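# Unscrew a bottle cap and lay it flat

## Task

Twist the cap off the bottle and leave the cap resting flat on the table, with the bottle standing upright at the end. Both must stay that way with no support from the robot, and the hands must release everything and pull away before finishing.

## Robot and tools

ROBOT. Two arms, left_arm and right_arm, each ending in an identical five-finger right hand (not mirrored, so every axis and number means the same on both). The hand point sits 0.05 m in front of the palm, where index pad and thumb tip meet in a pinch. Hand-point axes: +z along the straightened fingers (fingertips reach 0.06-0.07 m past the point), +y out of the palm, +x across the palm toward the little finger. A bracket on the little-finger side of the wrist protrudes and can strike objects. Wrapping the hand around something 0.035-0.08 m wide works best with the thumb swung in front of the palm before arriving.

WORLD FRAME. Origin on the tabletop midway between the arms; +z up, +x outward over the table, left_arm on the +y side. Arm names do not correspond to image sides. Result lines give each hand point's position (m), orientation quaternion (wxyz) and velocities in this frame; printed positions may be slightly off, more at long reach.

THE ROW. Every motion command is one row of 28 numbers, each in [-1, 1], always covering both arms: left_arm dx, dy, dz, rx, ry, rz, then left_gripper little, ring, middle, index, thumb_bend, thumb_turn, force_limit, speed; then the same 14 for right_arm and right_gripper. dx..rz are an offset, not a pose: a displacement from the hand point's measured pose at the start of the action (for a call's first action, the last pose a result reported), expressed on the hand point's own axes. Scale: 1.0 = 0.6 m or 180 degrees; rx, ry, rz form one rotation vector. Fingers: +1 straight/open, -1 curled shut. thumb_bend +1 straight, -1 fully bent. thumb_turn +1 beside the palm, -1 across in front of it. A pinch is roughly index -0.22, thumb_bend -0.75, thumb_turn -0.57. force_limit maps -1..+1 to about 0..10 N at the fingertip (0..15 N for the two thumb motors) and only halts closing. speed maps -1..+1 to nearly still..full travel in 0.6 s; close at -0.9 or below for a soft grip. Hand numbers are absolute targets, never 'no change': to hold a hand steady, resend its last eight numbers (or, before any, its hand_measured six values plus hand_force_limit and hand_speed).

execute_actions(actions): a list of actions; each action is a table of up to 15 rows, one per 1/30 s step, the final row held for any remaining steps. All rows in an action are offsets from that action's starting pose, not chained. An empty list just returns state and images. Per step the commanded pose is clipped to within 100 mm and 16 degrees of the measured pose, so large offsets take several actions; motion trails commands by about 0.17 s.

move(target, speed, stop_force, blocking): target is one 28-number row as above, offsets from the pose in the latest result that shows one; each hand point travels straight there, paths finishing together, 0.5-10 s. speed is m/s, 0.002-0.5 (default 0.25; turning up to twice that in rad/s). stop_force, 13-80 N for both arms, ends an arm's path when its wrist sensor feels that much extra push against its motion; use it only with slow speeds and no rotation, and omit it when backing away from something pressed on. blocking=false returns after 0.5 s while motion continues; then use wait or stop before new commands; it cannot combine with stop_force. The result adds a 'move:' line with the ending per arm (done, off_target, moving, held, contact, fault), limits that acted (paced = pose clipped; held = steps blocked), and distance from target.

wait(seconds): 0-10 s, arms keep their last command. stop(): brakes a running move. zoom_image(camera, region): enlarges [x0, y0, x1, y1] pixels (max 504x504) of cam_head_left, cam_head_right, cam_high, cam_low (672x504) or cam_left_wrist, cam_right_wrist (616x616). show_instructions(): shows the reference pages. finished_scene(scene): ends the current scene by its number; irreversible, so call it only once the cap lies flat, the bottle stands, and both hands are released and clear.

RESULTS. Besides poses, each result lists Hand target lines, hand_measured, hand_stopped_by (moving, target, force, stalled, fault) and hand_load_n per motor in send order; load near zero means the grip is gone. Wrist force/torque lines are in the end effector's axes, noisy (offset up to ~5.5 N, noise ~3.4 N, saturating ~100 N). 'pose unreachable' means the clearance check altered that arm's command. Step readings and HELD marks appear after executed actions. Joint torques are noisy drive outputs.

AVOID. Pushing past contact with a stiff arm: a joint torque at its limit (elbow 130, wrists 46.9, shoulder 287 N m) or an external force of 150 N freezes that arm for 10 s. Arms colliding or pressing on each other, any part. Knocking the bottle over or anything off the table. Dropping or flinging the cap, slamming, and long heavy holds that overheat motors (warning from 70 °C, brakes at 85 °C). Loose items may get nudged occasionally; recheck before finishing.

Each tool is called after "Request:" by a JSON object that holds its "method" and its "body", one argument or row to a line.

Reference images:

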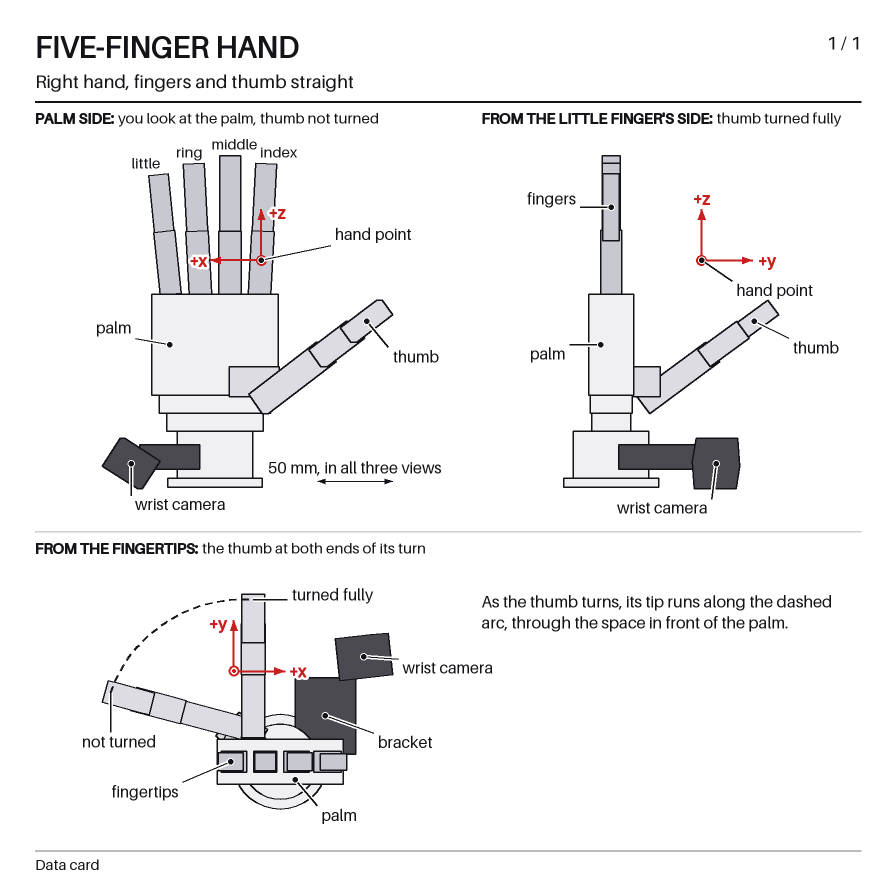

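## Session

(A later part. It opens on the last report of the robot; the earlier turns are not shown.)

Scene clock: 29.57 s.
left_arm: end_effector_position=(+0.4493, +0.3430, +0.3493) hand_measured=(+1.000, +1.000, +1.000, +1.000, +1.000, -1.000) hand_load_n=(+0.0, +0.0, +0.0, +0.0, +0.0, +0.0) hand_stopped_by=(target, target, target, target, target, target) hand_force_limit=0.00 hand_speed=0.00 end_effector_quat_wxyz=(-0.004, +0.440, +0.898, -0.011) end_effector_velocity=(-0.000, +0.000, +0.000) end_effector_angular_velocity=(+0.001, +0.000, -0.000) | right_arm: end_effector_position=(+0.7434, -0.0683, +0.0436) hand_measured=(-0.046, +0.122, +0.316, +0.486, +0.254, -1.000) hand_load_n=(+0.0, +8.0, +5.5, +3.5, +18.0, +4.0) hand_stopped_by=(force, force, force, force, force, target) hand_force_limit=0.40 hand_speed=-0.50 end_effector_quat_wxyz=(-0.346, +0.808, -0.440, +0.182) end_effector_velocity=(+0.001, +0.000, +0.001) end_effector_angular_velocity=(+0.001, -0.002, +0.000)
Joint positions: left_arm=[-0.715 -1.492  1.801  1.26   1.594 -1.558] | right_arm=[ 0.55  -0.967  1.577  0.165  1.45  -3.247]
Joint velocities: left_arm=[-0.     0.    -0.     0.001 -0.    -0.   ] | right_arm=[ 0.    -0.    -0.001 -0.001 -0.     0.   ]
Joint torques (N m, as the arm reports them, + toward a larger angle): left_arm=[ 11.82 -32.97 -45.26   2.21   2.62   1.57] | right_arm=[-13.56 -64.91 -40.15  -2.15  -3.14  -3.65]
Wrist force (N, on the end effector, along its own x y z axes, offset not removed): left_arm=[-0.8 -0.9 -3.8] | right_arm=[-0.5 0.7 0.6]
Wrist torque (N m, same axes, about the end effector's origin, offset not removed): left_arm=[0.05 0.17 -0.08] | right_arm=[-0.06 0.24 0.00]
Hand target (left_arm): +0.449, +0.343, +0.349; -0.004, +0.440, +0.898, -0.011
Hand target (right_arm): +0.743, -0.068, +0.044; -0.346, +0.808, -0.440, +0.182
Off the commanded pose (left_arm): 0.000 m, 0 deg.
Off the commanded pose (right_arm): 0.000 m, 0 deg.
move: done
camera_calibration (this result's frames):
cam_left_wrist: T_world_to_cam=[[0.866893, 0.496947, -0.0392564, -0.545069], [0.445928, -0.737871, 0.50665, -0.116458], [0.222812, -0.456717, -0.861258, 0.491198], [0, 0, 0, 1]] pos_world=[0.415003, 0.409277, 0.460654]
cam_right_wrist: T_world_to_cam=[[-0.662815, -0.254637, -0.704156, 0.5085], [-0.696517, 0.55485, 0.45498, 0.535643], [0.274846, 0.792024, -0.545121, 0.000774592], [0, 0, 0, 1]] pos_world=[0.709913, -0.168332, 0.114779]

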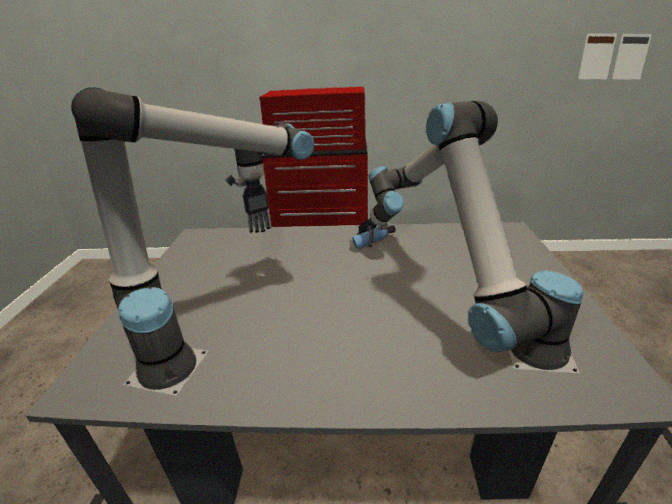

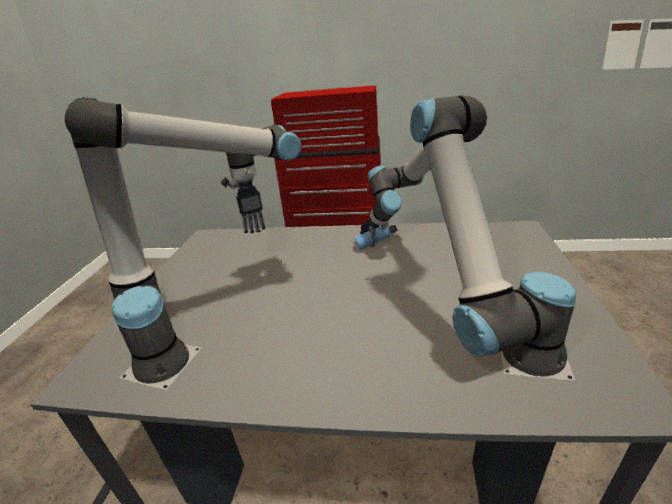

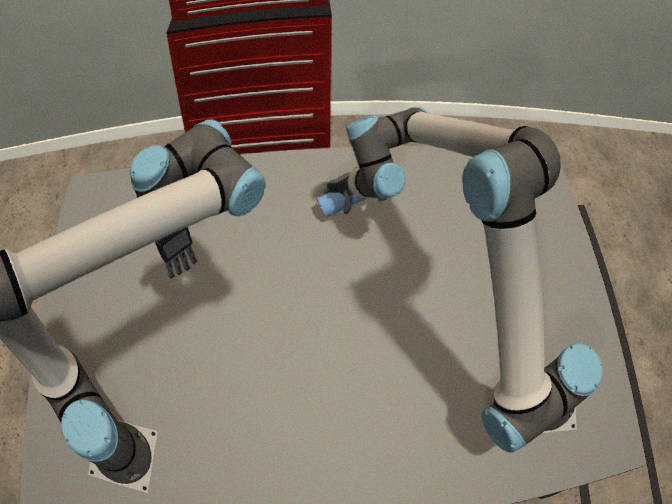

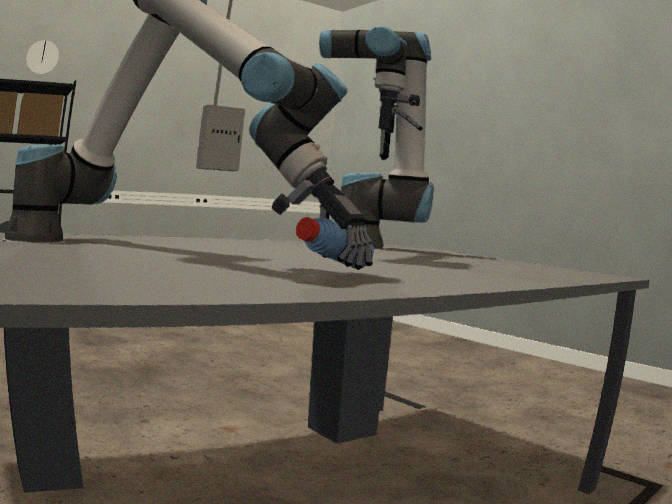

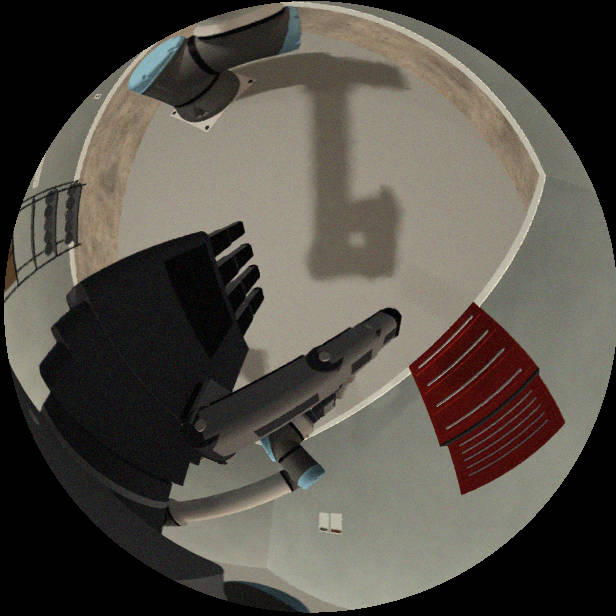

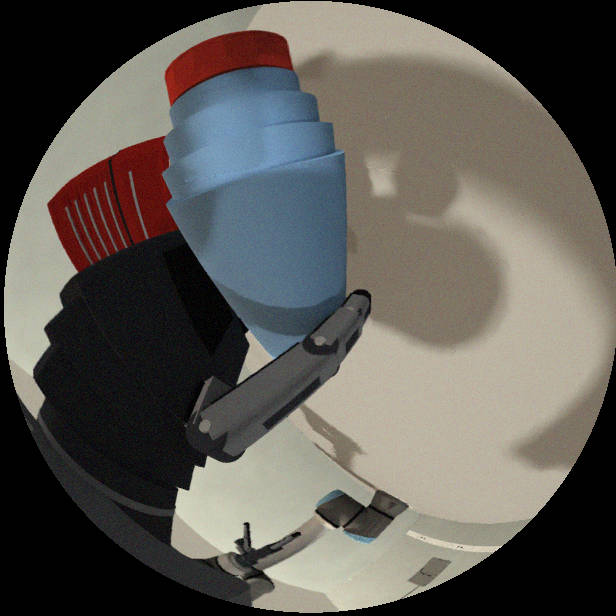

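Request:
{"method": "move", "body": {
  "target": [0,0,0,0,0,0, 1,1,1,1,1,-1,0,0, -0.18,0.07,-0.443,0,0.347,-0.36, -0.95,-0.95,-0.95,-0.95,-0.95,-1,0.4,-0.5],
  "speed": 0.2
}}

Scene clock: 34.43 s.
left_arm: end_effector_position=(+0.4493, +0.3430, +0.3493) hand_measured=(+1.000, +1.000, +1.000, +1.000, +1.000, -1.000) hand_load_n=(+0.0, +0.0, +0.0, +0.0, +0.0, +0.0) hand_stopped_by=(target, target, target, target, target, target) hand_force_limit=0.00 hand_speed=0.00 end_effector_quat_wxyz=(-0.004, +0.440, +0.898, -0.011) end_effector_velocity=(-0.000, +0.000, -0.000) end_effector_angular_velocity=(+0.001, +0.001, +0.000) | right_arm: end_effector_position=(+0.5004, -0.0992, +0.1987) hand_measured=(-0.046, +0.122, +0.316, +0.486, +0.254, -1.000) hand_load_n=(+0.0, +8.0, +5.5, +3.5, +18.0, +4.0) hand_stopped_by=(force, force, force, force, force, target) hand_force_limit=0.40 hand_speed=-0.50 end_effector_quat_wxyz=(+0.064, +0.707, -0.070, +0.701) end_effector_velocity=(-0.001, -0.000, +0.001) end_effector_angular_velocity=(-0.008, -0.015, +0.005)
Joint positions: left_arm=[-0.715 -1.492  1.801  1.26   1.594 -1.558] | right_arm=[ 1.124 -1.165  1.919 -0.734  2.752 -4.686]
Joint velocities: left_arm=[-0.     0.001  0.     0.001 -0.    -0.   ] | right_arm=[ 0.001 -0.004  0.016 -0.055 -0.003 -0.045]
Joint torques (N m, as the arm reports them, + toward a larger angle): left_arm=[ 10.73 -32.52 -44.95   2.08   2.46   1.38] | right_arm=[ 21.09 -76.18 -20.09  -3.5   -3.91  -4.28]
Wrist force (N, on the end effector, along its own x y z axes, offset not removed): left_arm=[0.5 -0.7 -3.9] | right_arm=[1.6 -4.8 -0.9]
Wrist torque (N m, same axes, about the end effector's origin, offset not removed): left_arm=[-0.06 0.12 0.10] | right_arm=[-0.77 -0.03 -0.15]
Hand target (left_arm): +0.449, +0.343, +0.349; -0.004, +0.440, +0.898, -0.011
Hand target (right_arm): +0.500, -0.099, +0.199; +0.064, +0.706, -0.069, +0.702
Off the commanded pose (left_arm): 0.000 m, 0 deg.
Off the commanded pose (right_arm): 0.000 m, 0 deg.
move: done
camera_calibration (this result's frames):
cam_left_wrist: T_world_to_cam=[[0.866893, 0.496947, -0.0392563, -0.545069], [0.445928, -0.737871, 0.50665, -0.116458], [0.222812, -0.456716, -0.861258, 0.491198], [0, 0, 0, 1]] pos_world=[0.415003, 0.409277, 0.460654]
cam_right_wrist: T_world_to_cam=[[-0.196938, -0.969061, -0.148782, 0.0344672], [-0.484945, 0.228173, -0.844254, 0.43286], [0.852082, -0.0941147, -0.514878, -0.206206], [0, 0, 0, 1]] pos_world=[0.392405, -0.0847731, 0.264401]

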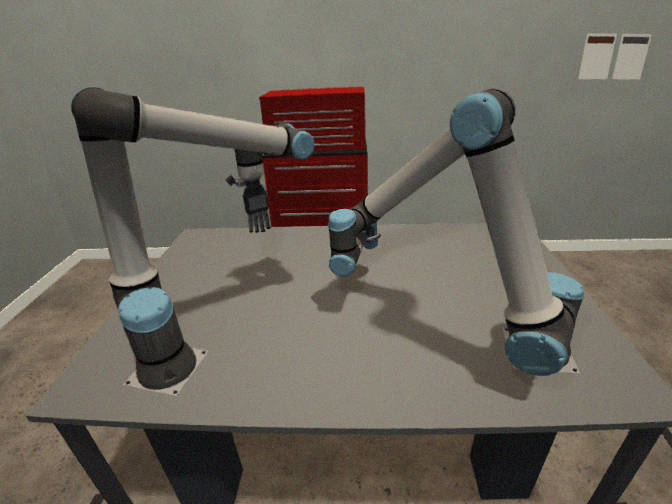

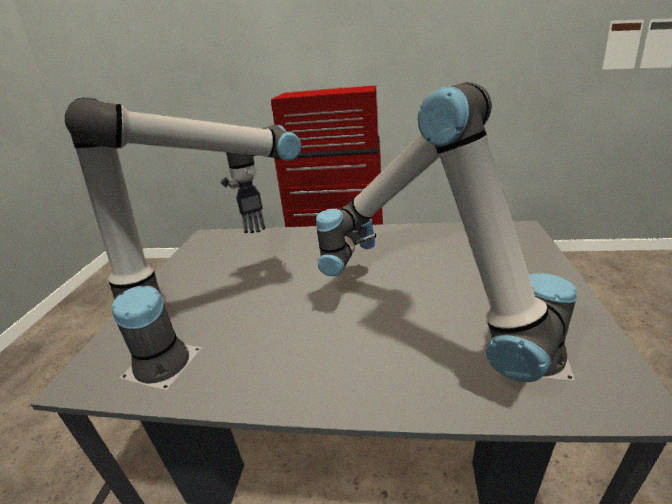

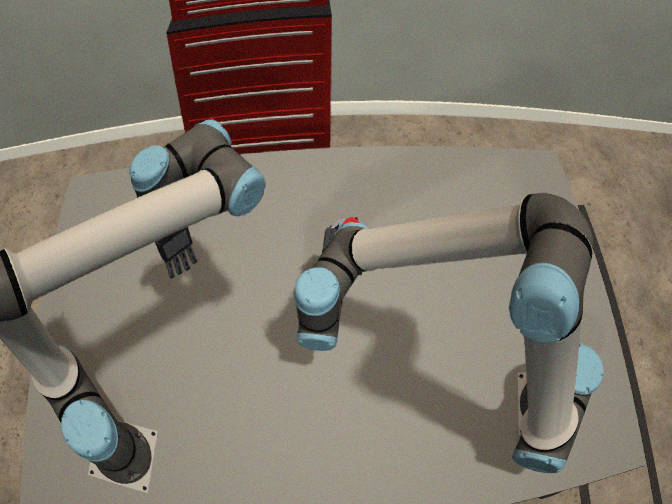

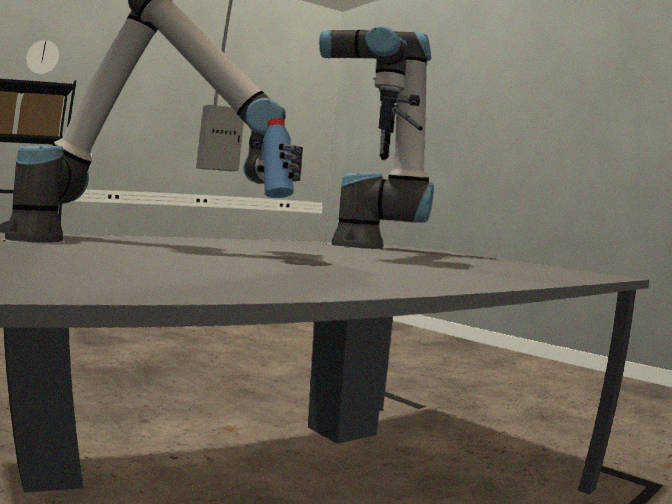

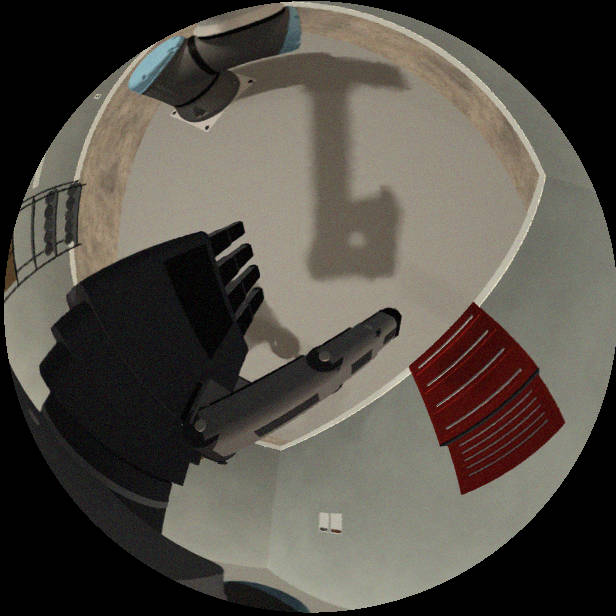

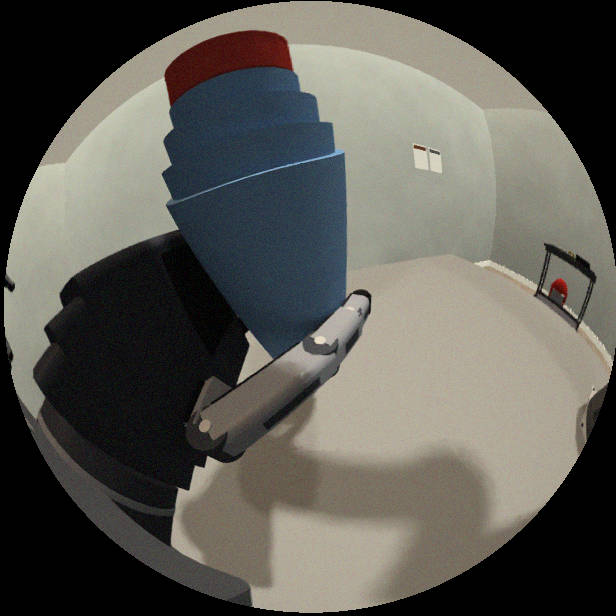

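Request:
{"method": "move", "body": {
  "target": [0,0,0,0,0,0, 1,1,1,1,1,-1,0,0, 0,0,0,0.33,0,0, -0.95,-0.95,-0.95,-0.95,-0.95,-1,0.4,-0.5],
  "speed": 0.2
}}

Scene clock: 37.53 s.
left_arm: end_effector_position=(+0.4493, +0.3430, +0.3493) hand_measured=(+1.000, +1.000, +1.000, +1.000, +1.000, -1.000) hand_load_n=(+0.0, +0.0, +0.0, +0.0, +0.0, +0.0) hand_stopped_by=(target, target, target, target, target, target) hand_force_limit=0.00 hand_speed=0.00 end_effector_quat_wxyz=(-0.004, +0.440, +0.898, -0.011) end_effector_velocity=(+0.000, -0.001, -0.001) end_effector_angular_velocity=(+0.001, +0.001, -0.000) | right_arm: end_effector_position=(+0.5004, -0.0991, +0.1987) hand_measured=(-0.046, +0.122, +0.316, +0.486, +0.254, -1.000) hand_load_n=(+0.0, +8.0, +5.5, +3.5, +18.0, +4.0) hand_stopped_by=(force, force, force, force, force, target) hand_force_limit=0.40 hand_speed=-0.50 end_effector_quat_wxyz=(+0.061, +0.706, -0.066, +0.702) end_effector_velocity=(+0.001, +0.001, +0.000) end_effector_angular_velocity=(+0.001, -0.001, -0.000)
Joint positions: left_arm=[-0.715 -1.492  1.801  1.26   1.594 -1.558] | right_arm=[ 1.124 -1.168  1.926 -0.741  2.742 -4.69 ]
Joint velocities: left_arm=[-0.     0.003 -0.    -0.001  0.    -0.   ] | right_arm=[-0.     0.    -0.001 -0.    -0.     0.   ]
Joint torques (N m, as the arm reports them, + toward a larger angle): left_arm=[ 10.85 -31.93 -45.13   2.2    2.49   1.66] | right_arm=[-17.58 -75.1  -20.75  -3.62  -3.42   3.65]
Wrist force (N, on the end effector, along its own x y z axes, offset not removed): left_arm=[0.6 -0.6 -5.3] | right_arm=[-2.7 -3.0 0.5]
Wrist torque (N m, same axes, about the end effector's origin, offset not removed): left_arm=[0.04 0.10 0.00] | right_arm=[-0.52 0.49 -0.25]
Hand target (left_arm): +0.449, +0.343, +0.349; -0.004, +0.440, +0.898, -0.011
Hand target (right_arm): +0.500, -0.099, +0.199; +0.061, +0.706, -0.066, +0.702
Off the commanded pose (left_arm): 0.000 m, 0 deg.
Off the commanded pose (right_arm): 0.000 m, 59 deg; orientation clipped at the last step of the last action.
move: held (right_arm); limits=paced,held; held on 78 of 87 steps (right_arm), including the last (right_arm)
pose unreachable (right arm): on one or more control steps of this call, first in action 0 (counted from 0), this arm could not follow its commanded pose, so it was not sent that pose on those steps. On the call's last step it was still not sent that pose. It may still have moved: this result reports where it is.
cause: the commanded pose would bring two parts of the arm too close to each other (joints 4 (wrist 1) to 6 (wrist 3) lie between them).
camera_calibration (this result's frames):
cam_left_wrist: T_world_to_cam=[[0.866893, 0.496947, -0.0392564, -0.545069], [0.445928, -0.737871, 0.50665, -0.116458], [0.222812, -0.456716, -0.861258, 0.491198], [0, 0, 0, 1]] pos_world=[0.415003, 0.409277, 0.460654]
cam_right_wrist: T_world_to_cam=[[-0.186863, -0.971132, -0.148275, 0.0291637], [-0.486115, 0.222566, -0.845078, 0.433027], [0.853683, -0.0858352, -0.513671, -0.206389], [0, 0, 0, 1]] pos_world=[0.392141, -0.0857708, 0.26425]

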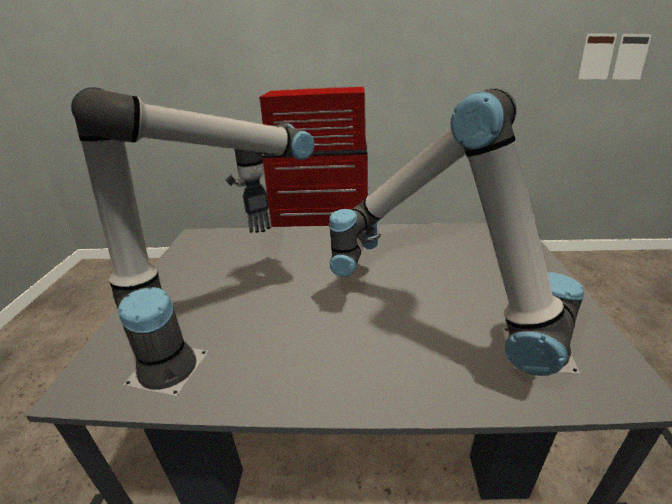

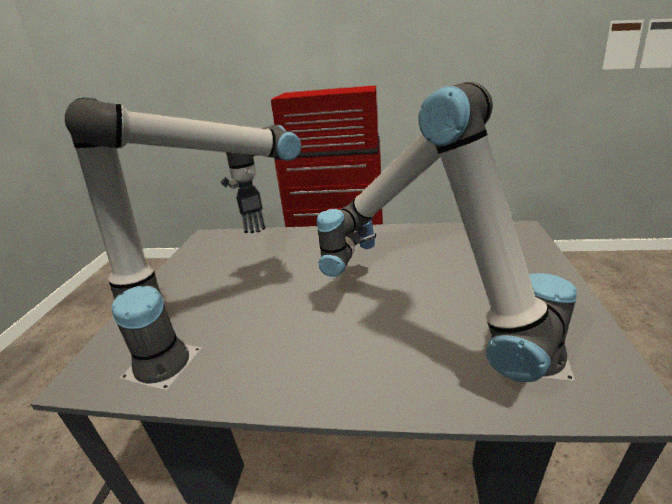

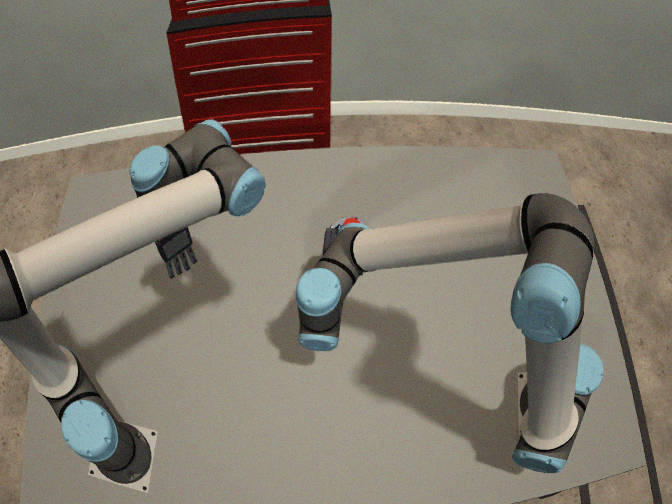

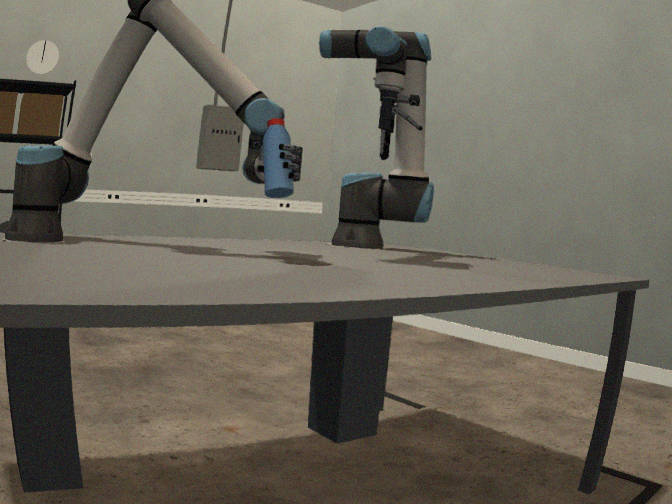

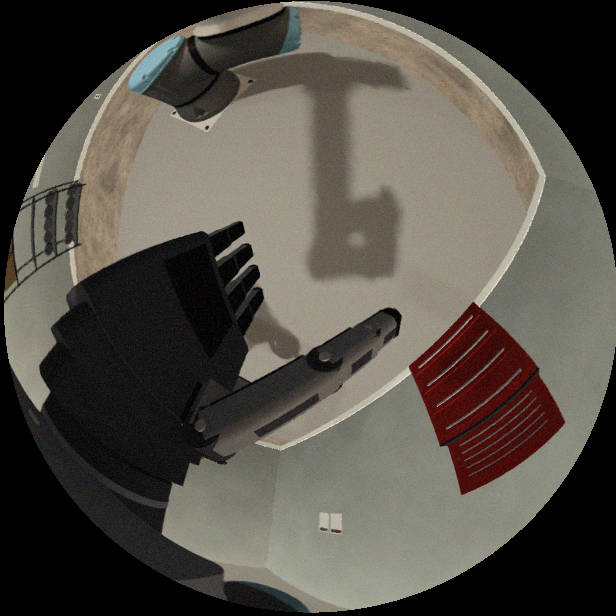

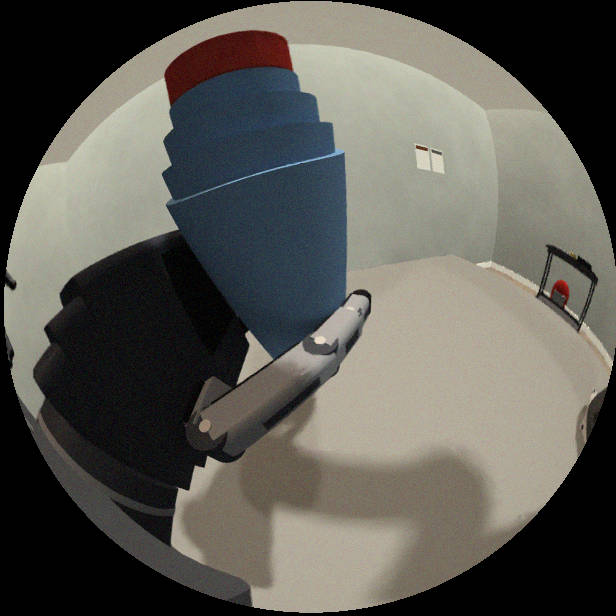

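Request:
{"method": "move", "body": {
  "target": [0,0,0,0,0,0, 1,1,1,1,1,-1,0,0, 0,0,0,0,-0.11,0, -0.95,-0.95,-0.95,-0.95,-0.95,-1,0.4,-0.5],
  "speed": 0.15
}}

Request:
{"method": "move", "body": {
  "target": [0,0,0,0,0,0, 1,1,1,1,1,-1,0,0, 0,0,0,0.31,0,-0.113, -0.95,-0.95,-0.95,-0.95,-0.95,-1,0.4,-0.5],
  "speed": 0.15
}}

Scene clock: 43.67 s.
left_arm: end_effector_position=(+0.4493, +0.3430, +0.3493) hand_measured=(+1.000, +1.000, +1.000, +1.000, +1.000, -1.000) hand_load_n=(+0.0, +0.0, +0.0, +0.0, +0.0, +0.0) hand_stopped_by=(target, target, target, target, target, target) hand_force_limit=0.00 hand_speed=0.00 end_effector_quat_wxyz=(-0.004, +0.440, +0.898, -0.011) end_effector_velocity=(-0.000, +0.000, +0.000) end_effector_angular_velocity=(+0.001, +0.001, -0.000) | right_arm: end_effector_position=(+0.5003, -0.0993, +0.1988) hand_measured=(-0.046, +0.122, +0.316, +0.486, +0.254, -1.000) hand_load_n=(+0.0, +8.0, +5.5, +3.5, +18.0, +4.0) hand_stopped_by=(force, force, force, force, force, target) hand_force_limit=0.40 hand_speed=-0.50 end_effector_quat_wxyz=(+0.049, +0.816, -0.075, +0.571) end_effector_velocity=(+0.000, +0.001, -0.000) end_effector_angular_velocity=(+0.002, +0.014, -0.005)
Joint positions: left_arm=[-0.715 -1.492  1.801  1.26   1.594 -1.558] | right_arm=[ 1.086 -1.127  1.728  0.108  2.586 -4.076]
Joint velocities: left_arm=[-0.    -0.    -0.     0.002 -0.    -0.   ] | right_arm=[-0.002  0.006 -0.011  0.031 -0.006  0.022]
Joint torques (N m, as the arm reports them, + toward a larger angle): left_arm=[ 11.57 -33.59 -45.08   1.89   2.72   1.51] | right_arm=[-12.8  -53.67 -48.36   5.63  -2.29   3.58]
Wrist force (N, on the end effector, along its own x y z axes, offset not removed): left_arm=[0.8 0.2 -1.8] | right_arm=[0.5 -1.6 -4.7]
Wrist torque (N m, same axes, about the end effector's origin, offset not removed): left_arm=[0.01 -0.08 0.06] | right_arm=[0.05 0.26 0.17]
Hand target (left_arm): +0.449, +0.343, +0.349; -0.004, +0.440, +0.898, -0.011
Hand target (right_arm): +0.500, -0.099, +0.199; +0.049, +0.817, -0.075, +0.570
Off the commanded pose (left_arm): 0.000 m, 0 deg.
Off the commanded pose (right_arm): 0.000 m, 0 deg.
move: done; limits=paced
camera_calibration (this result's frames):
cam_left_wrist: T_world_to_cam=[[0.866893, 0.496947, -0.0392564, -0.545069], [0.445928, -0.737871, 0.50665, -0.116458], [0.222812, -0.456716, -0.861258, 0.491198], [0, 0, 0, 1]] pos_world=[0.415003, 0.409277, 0.460654]
cam_right_wrist: T_world_to_cam=[[-0.23301, -0.962873, -0.136315, 0.0505463], [-0.737241, 0.266313, -0.620929, 0.518516], [0.634178, -0.0441853, -0.771924, -0.0409967], [0, 0, 0, 1]] pos_world=[0.420049, -0.0912297, 0.297206]

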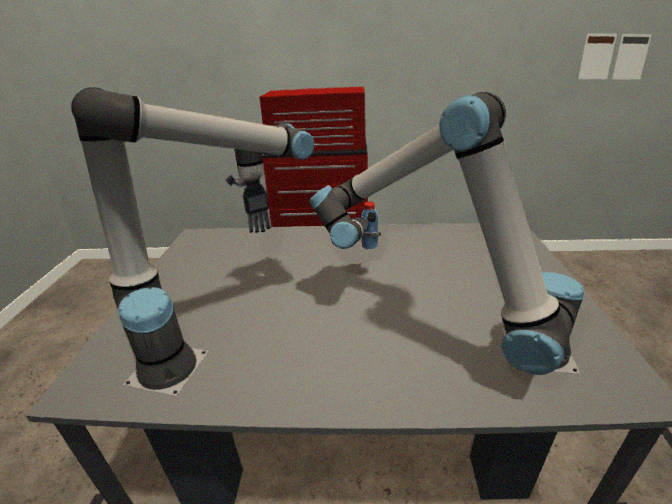

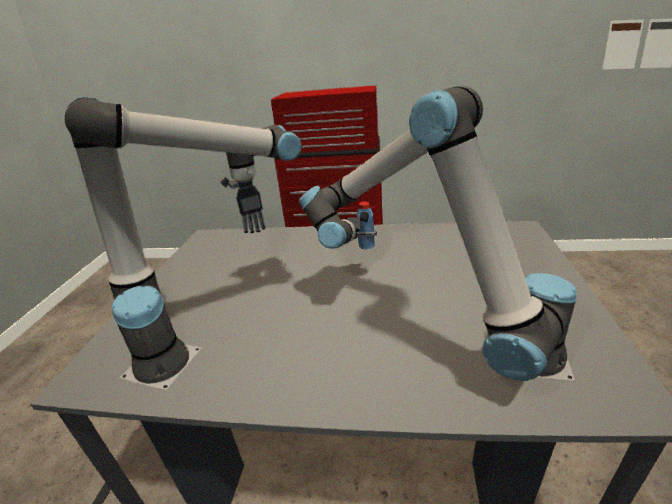

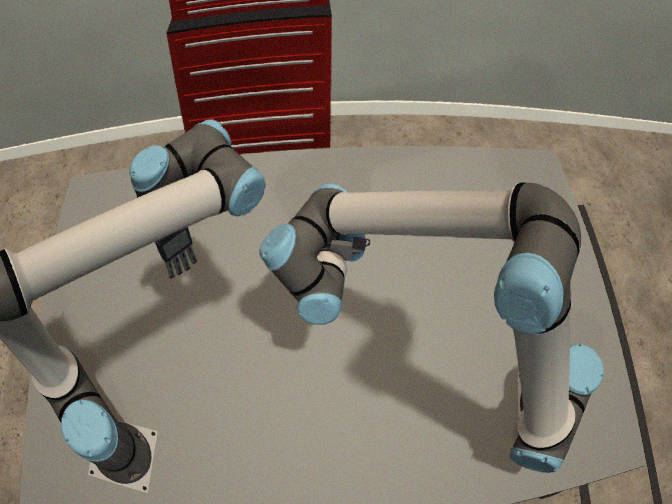

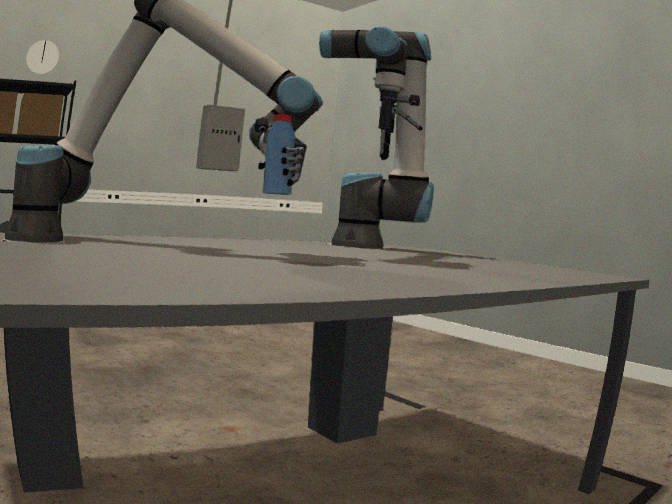

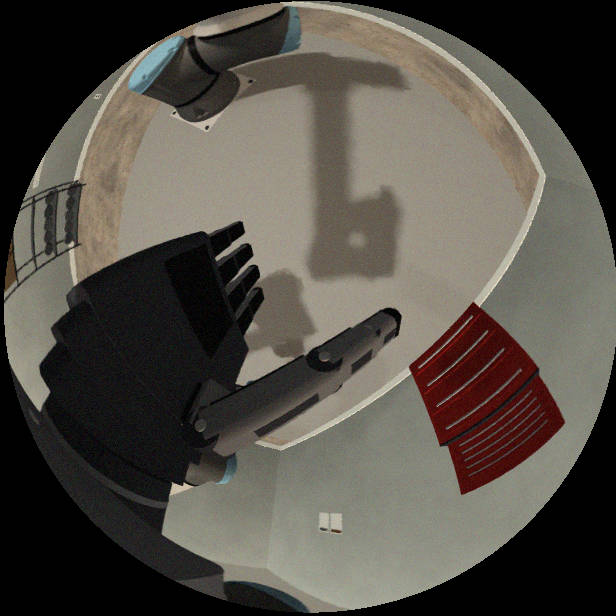

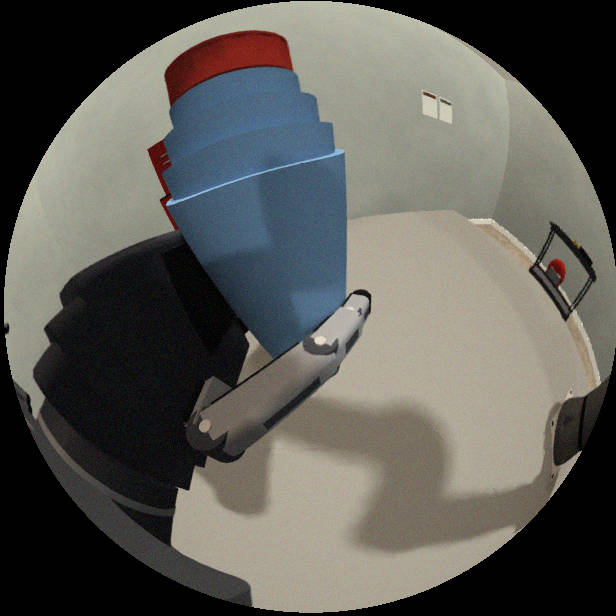

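Scene clock: 47.60 s.
left_arm: end_effector_position=(+0.4493, +0.3430, +0.3493) hand_measured=(+1.000, +1.000, +1.000, +1.000, +1.000, -1.000) hand_load_n=(+0.0, +0.0, +0.0, +0.0, +0.0, +0.0) hand_stopped_by=(target, target, target, target, target, target) hand_force_limit=0.00 hand_speed=0.00 end_effector_quat_wxyz=(-0.004, +0.440, +0.898, -0.011) end_effector_velocity=(+0.000, -0.001, -0.001) end_effector_angular_velocity=(+0.000, +0.000, -0.000) | right_arm: end_effector_position=(+0.5004, -0.0994, +0.1987) hand_measured=(-0.046, +0.122, +0.316, +0.486, +0.254, -1.000) hand_load_n=(+0.0, +8.0, +5.5, +3.5, +18.0, +4.0) hand_stopped_by=(force, force, force, force, force, target) hand_force_limit=0.40 hand_speed=-0.50 end_effector_quat_wxyz=(-0.240, +0.745, +0.338, +0.523) end_effector_velocity=(-0.000, -0.000, -0.001) end_effector_angular_velocity=(-0.002, +0.003, +0.016)
Joint positions: left_arm=[-0.715 -1.492  1.801  1.26   1.594 -1.558] | right_arm=[ 0.738 -1.511  2.196 -0.329  1.334 -4.794]
Joint velocities: left_arm=[-0.     0.001 -0.    -0.001  0.     0.   ] | right_arm=[-0.01  -0.001  0.002  0.005 -0.024 -0.009]
Joint torques (N m, as the arm reports them, + toward a larger angle): left_arm=[ 11.08 -31.79 -45.66   1.97   2.47   1.4 ] | right_arm=[-16.03 -46.75 -22.36   3.25  -3.79  -3.55]
Wrist force (N, on the end effector, along its own x y z axes, offset not removed): left_arm=[-2.2 1.4 -6.7] | right_arm=[1.2 1.6 -2.9]
Wrist torque (N m, same axes, about the end effector's origin, offset not removed): left_arm=[0.46 0.55 -0.14] | right_arm=[0.01 -0.16 0.35]
Hand target (left_arm): +0.449, +0.343, +0.349; -0.004, +0.440, +0.898, -0.011
Hand target (right_arm): +0.500, -0.099, +0.199; -0.241, +0.745, +0.339, +0.522
Off the commanded pose (left_arm): 0.000 m, 0 deg.
Off the commanded pose (right_arm): 0.000 m, 0 deg.
move: done
camera_calibration (this result's frames):
cam_left_wrist: T_world_to_cam=[[0.866893, 0.496947, -0.0392563, -0.545069], [0.445928, -0.737871, 0.50665, -0.116458], [0.222812, -0.456716, -0.861258, 0.491198], [0, 0, 0, 1]] pos_world=[0.415003, 0.409277, 0.460654]
cam_right_wrist: T_world_to_cam=[[0.709317, -0.691834, -0.135037, -0.394387], [-0.602637, -0.495817, -0.625295, 0.376389], [0.365647, 0.524911, -0.768616, 0.149181], [0, 0, 0, 1]] pos_world=[0.452024, -0.164537, 0.296761]

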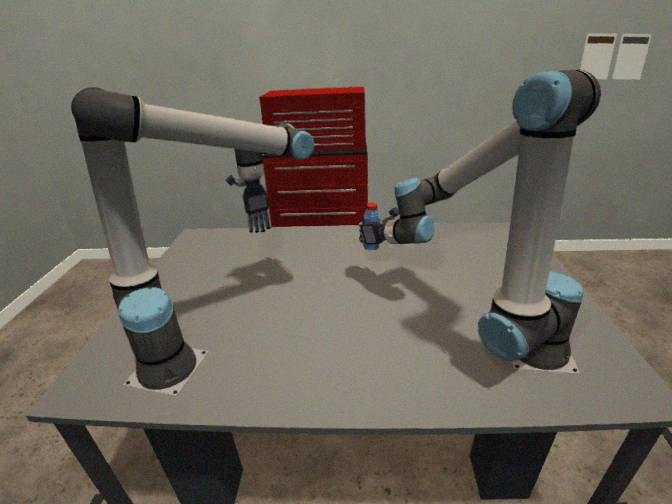

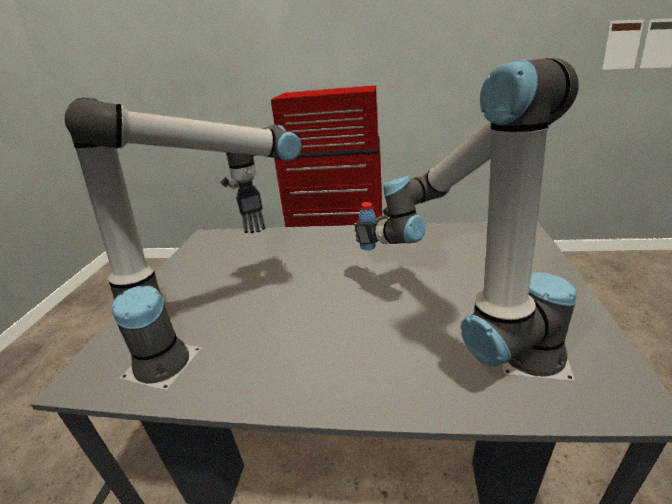

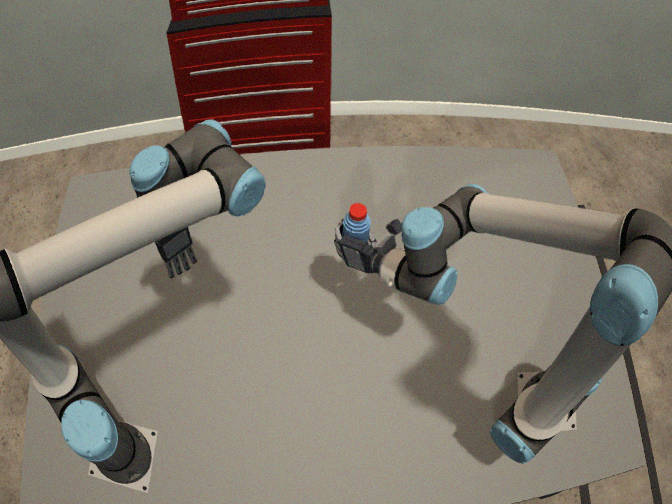

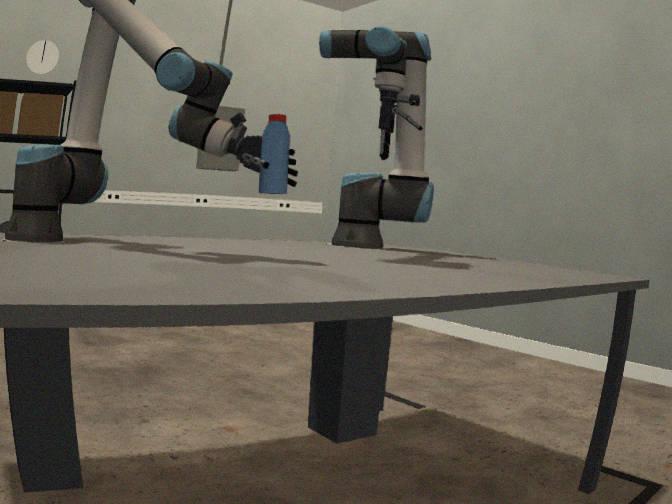

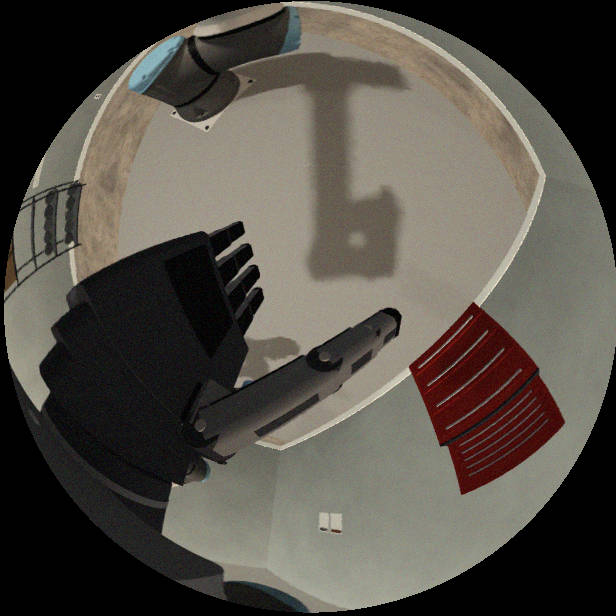

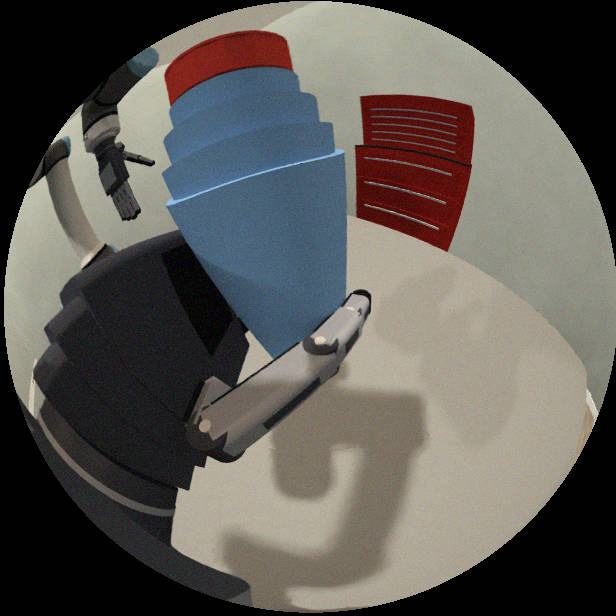

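Request:
{"method": "move", "body": {
  "target": [0,0,0,0,0,0, 1,1,1,1,1,-1,0,0, -0.313,0,0.113,0,0,0, -0.95,-0.95,-0.95,-0.95,-0.95,-1,0.4,-0.5],
  "speed": 0.05,
  "stop_force": 13
}}

Scene clock: 51.63 s.
left_arm: end_effector_position=(+0.4493, +0.3430, +0.3493) hand_measured=(+1.000, +1.000, +1.000, +1.000, +1.000, -1.000) hand_load_n=(+0.0, +0.0, +0.0, +0.0, +0.0, +0.0) hand_stopped_by=(target, target, target, target, target, target) hand_force_limit=0.00 hand_speed=0.00 end_effector_quat_wxyz=(-0.004, +0.440, +0.898, -0.011) end_effector_velocity=(+0.000, -0.000, +0.001) end_effector_angular_velocity=(-0.001, -0.002, +0.000) | right_arm: end_effector_position=(+0.5001, -0.0988, +0.0426) hand_measured=(-0.046, +0.122, +0.314, +0.486, +0.254, -1.000) hand_load_n=(+0.5, +7.5, +4.0, +2.0, +15.0, +6.0) hand_stopped_by=(force, force, force, force, force, target) hand_force_limit=0.40 hand_speed=-0.50 end_effector_quat_wxyz=(-0.240, +0.745, +0.338, +0.522) end_effector_velocity=(-0.002, -0.001, +0.001) end_effector_angular_velocity=(-0.002, +0.003, +0.001)
Joint positions: left_arm=[-0.715 -1.492  1.801  1.26   1.594 -1.558] | right_arm=[ 0.739 -1.264  2.294 -0.674  1.335 -4.794]
Joint velocities: left_arm=[ 0.    -0.001 -0.001 -0.001 -0.    -0.   ] | right_arm=[ 0.    -0.004  0.002  0.006 -0.    -0.   ]
Joint torques (N m, as the arm reports them, + toward a larger angle): left_arm=[ 11.85 -31.56 -44.67   2.     2.56   1.54] | right_arm=[  3.46 -61.56 -35.75   3.85  -0.6   -0.5 ]
Wrist force (N, on the end effector, along its own x y z axes, offset not removed): left_arm=[-0.6 0.6 -4.7] | right_arm=[-0.8 -3.6 0.3]
Wrist torque (N m, same axes, about the end effector's origin, offset not removed): left_arm=[0.18 0.25 -0.01] | right_arm=[-0.83 0.12 0.04]
Hand target (left_arm): +0.449, +0.343, +0.349; -0.004, +0.440, +0.898, -0.011
Hand target (right_arm): +0.500, -0.099, +0.043; -0.240, +0.745, +0.338, +0.522
Off the commanded pose (left_arm): 0.000 m, 0 deg.
Off the commanded pose (right_arm): 0.044 m, 0 deg.
move: contact (right_arm)
camera_calibration (this result's frames):
cam_left_wrist: T_world_to_cam=[[0.866893, 0.496947, -0.0392564, -0.545069], [0.445928, -0.737871, 0.50665, -0.116458], [0.222812, -0.456716, -0.861258, 0.491198], [0, 0, 0, 1]] pos_world=[0.415003, 0.409277, 0.460654]
cam_right_wrist: T_world_to_cam=[[0.709514, -0.691623, -0.135081, -0.414947], [-0.602602, -0.496101, -0.625104, 0.278838], [0.365322, 0.52492, -0.768764, 0.0291639], [0, 0, 0, 1]] pos_world=[0.451785, -0.163964, 0.140671]

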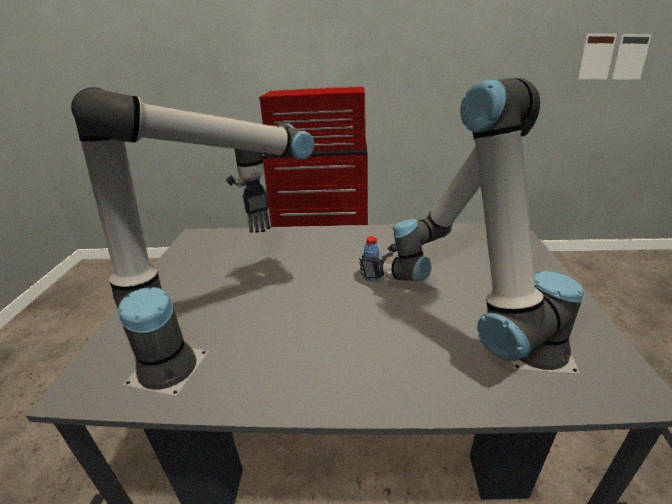

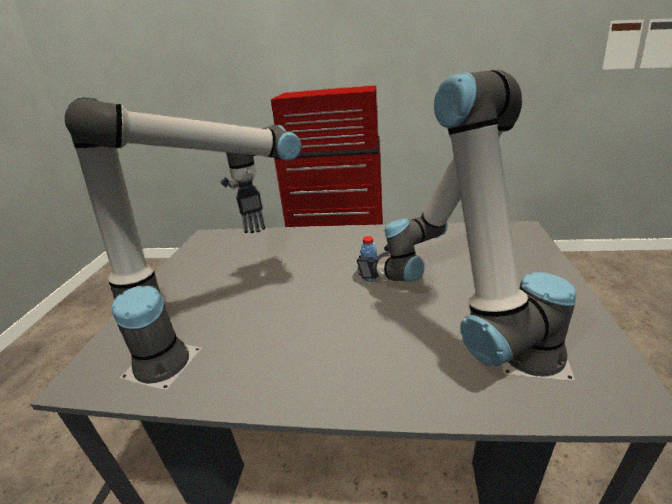

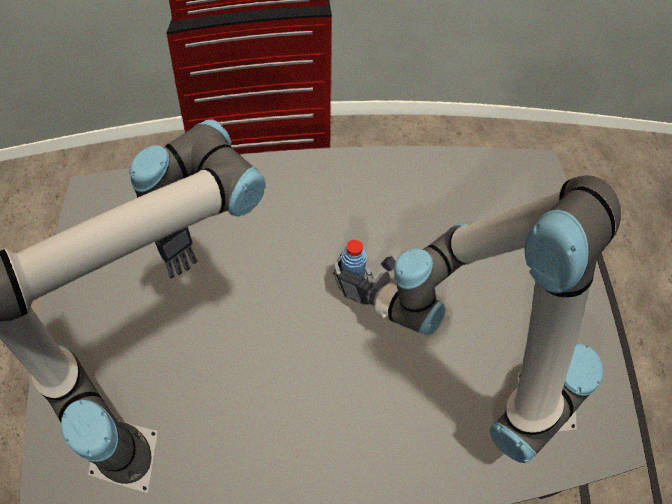

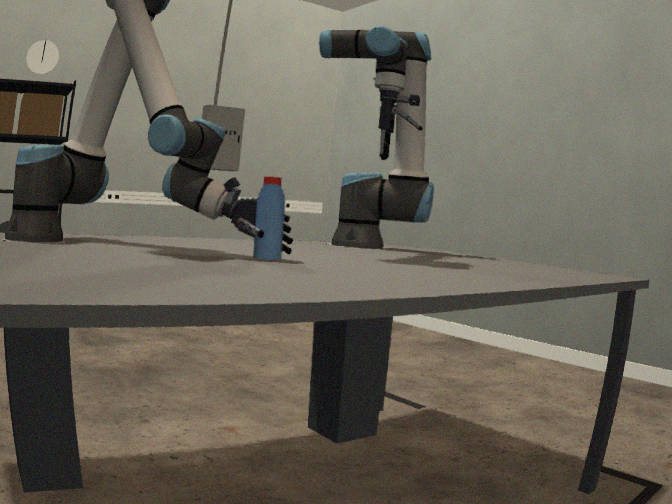

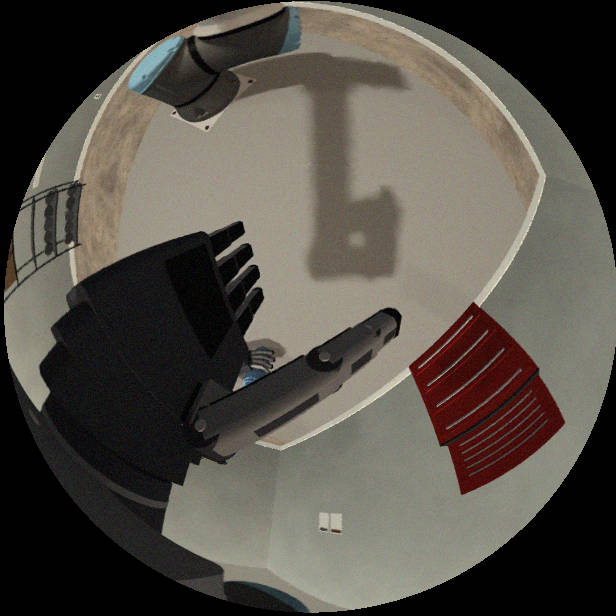

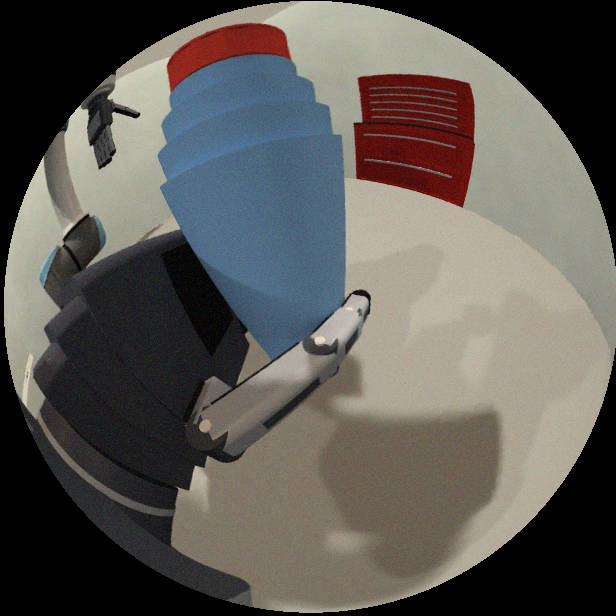

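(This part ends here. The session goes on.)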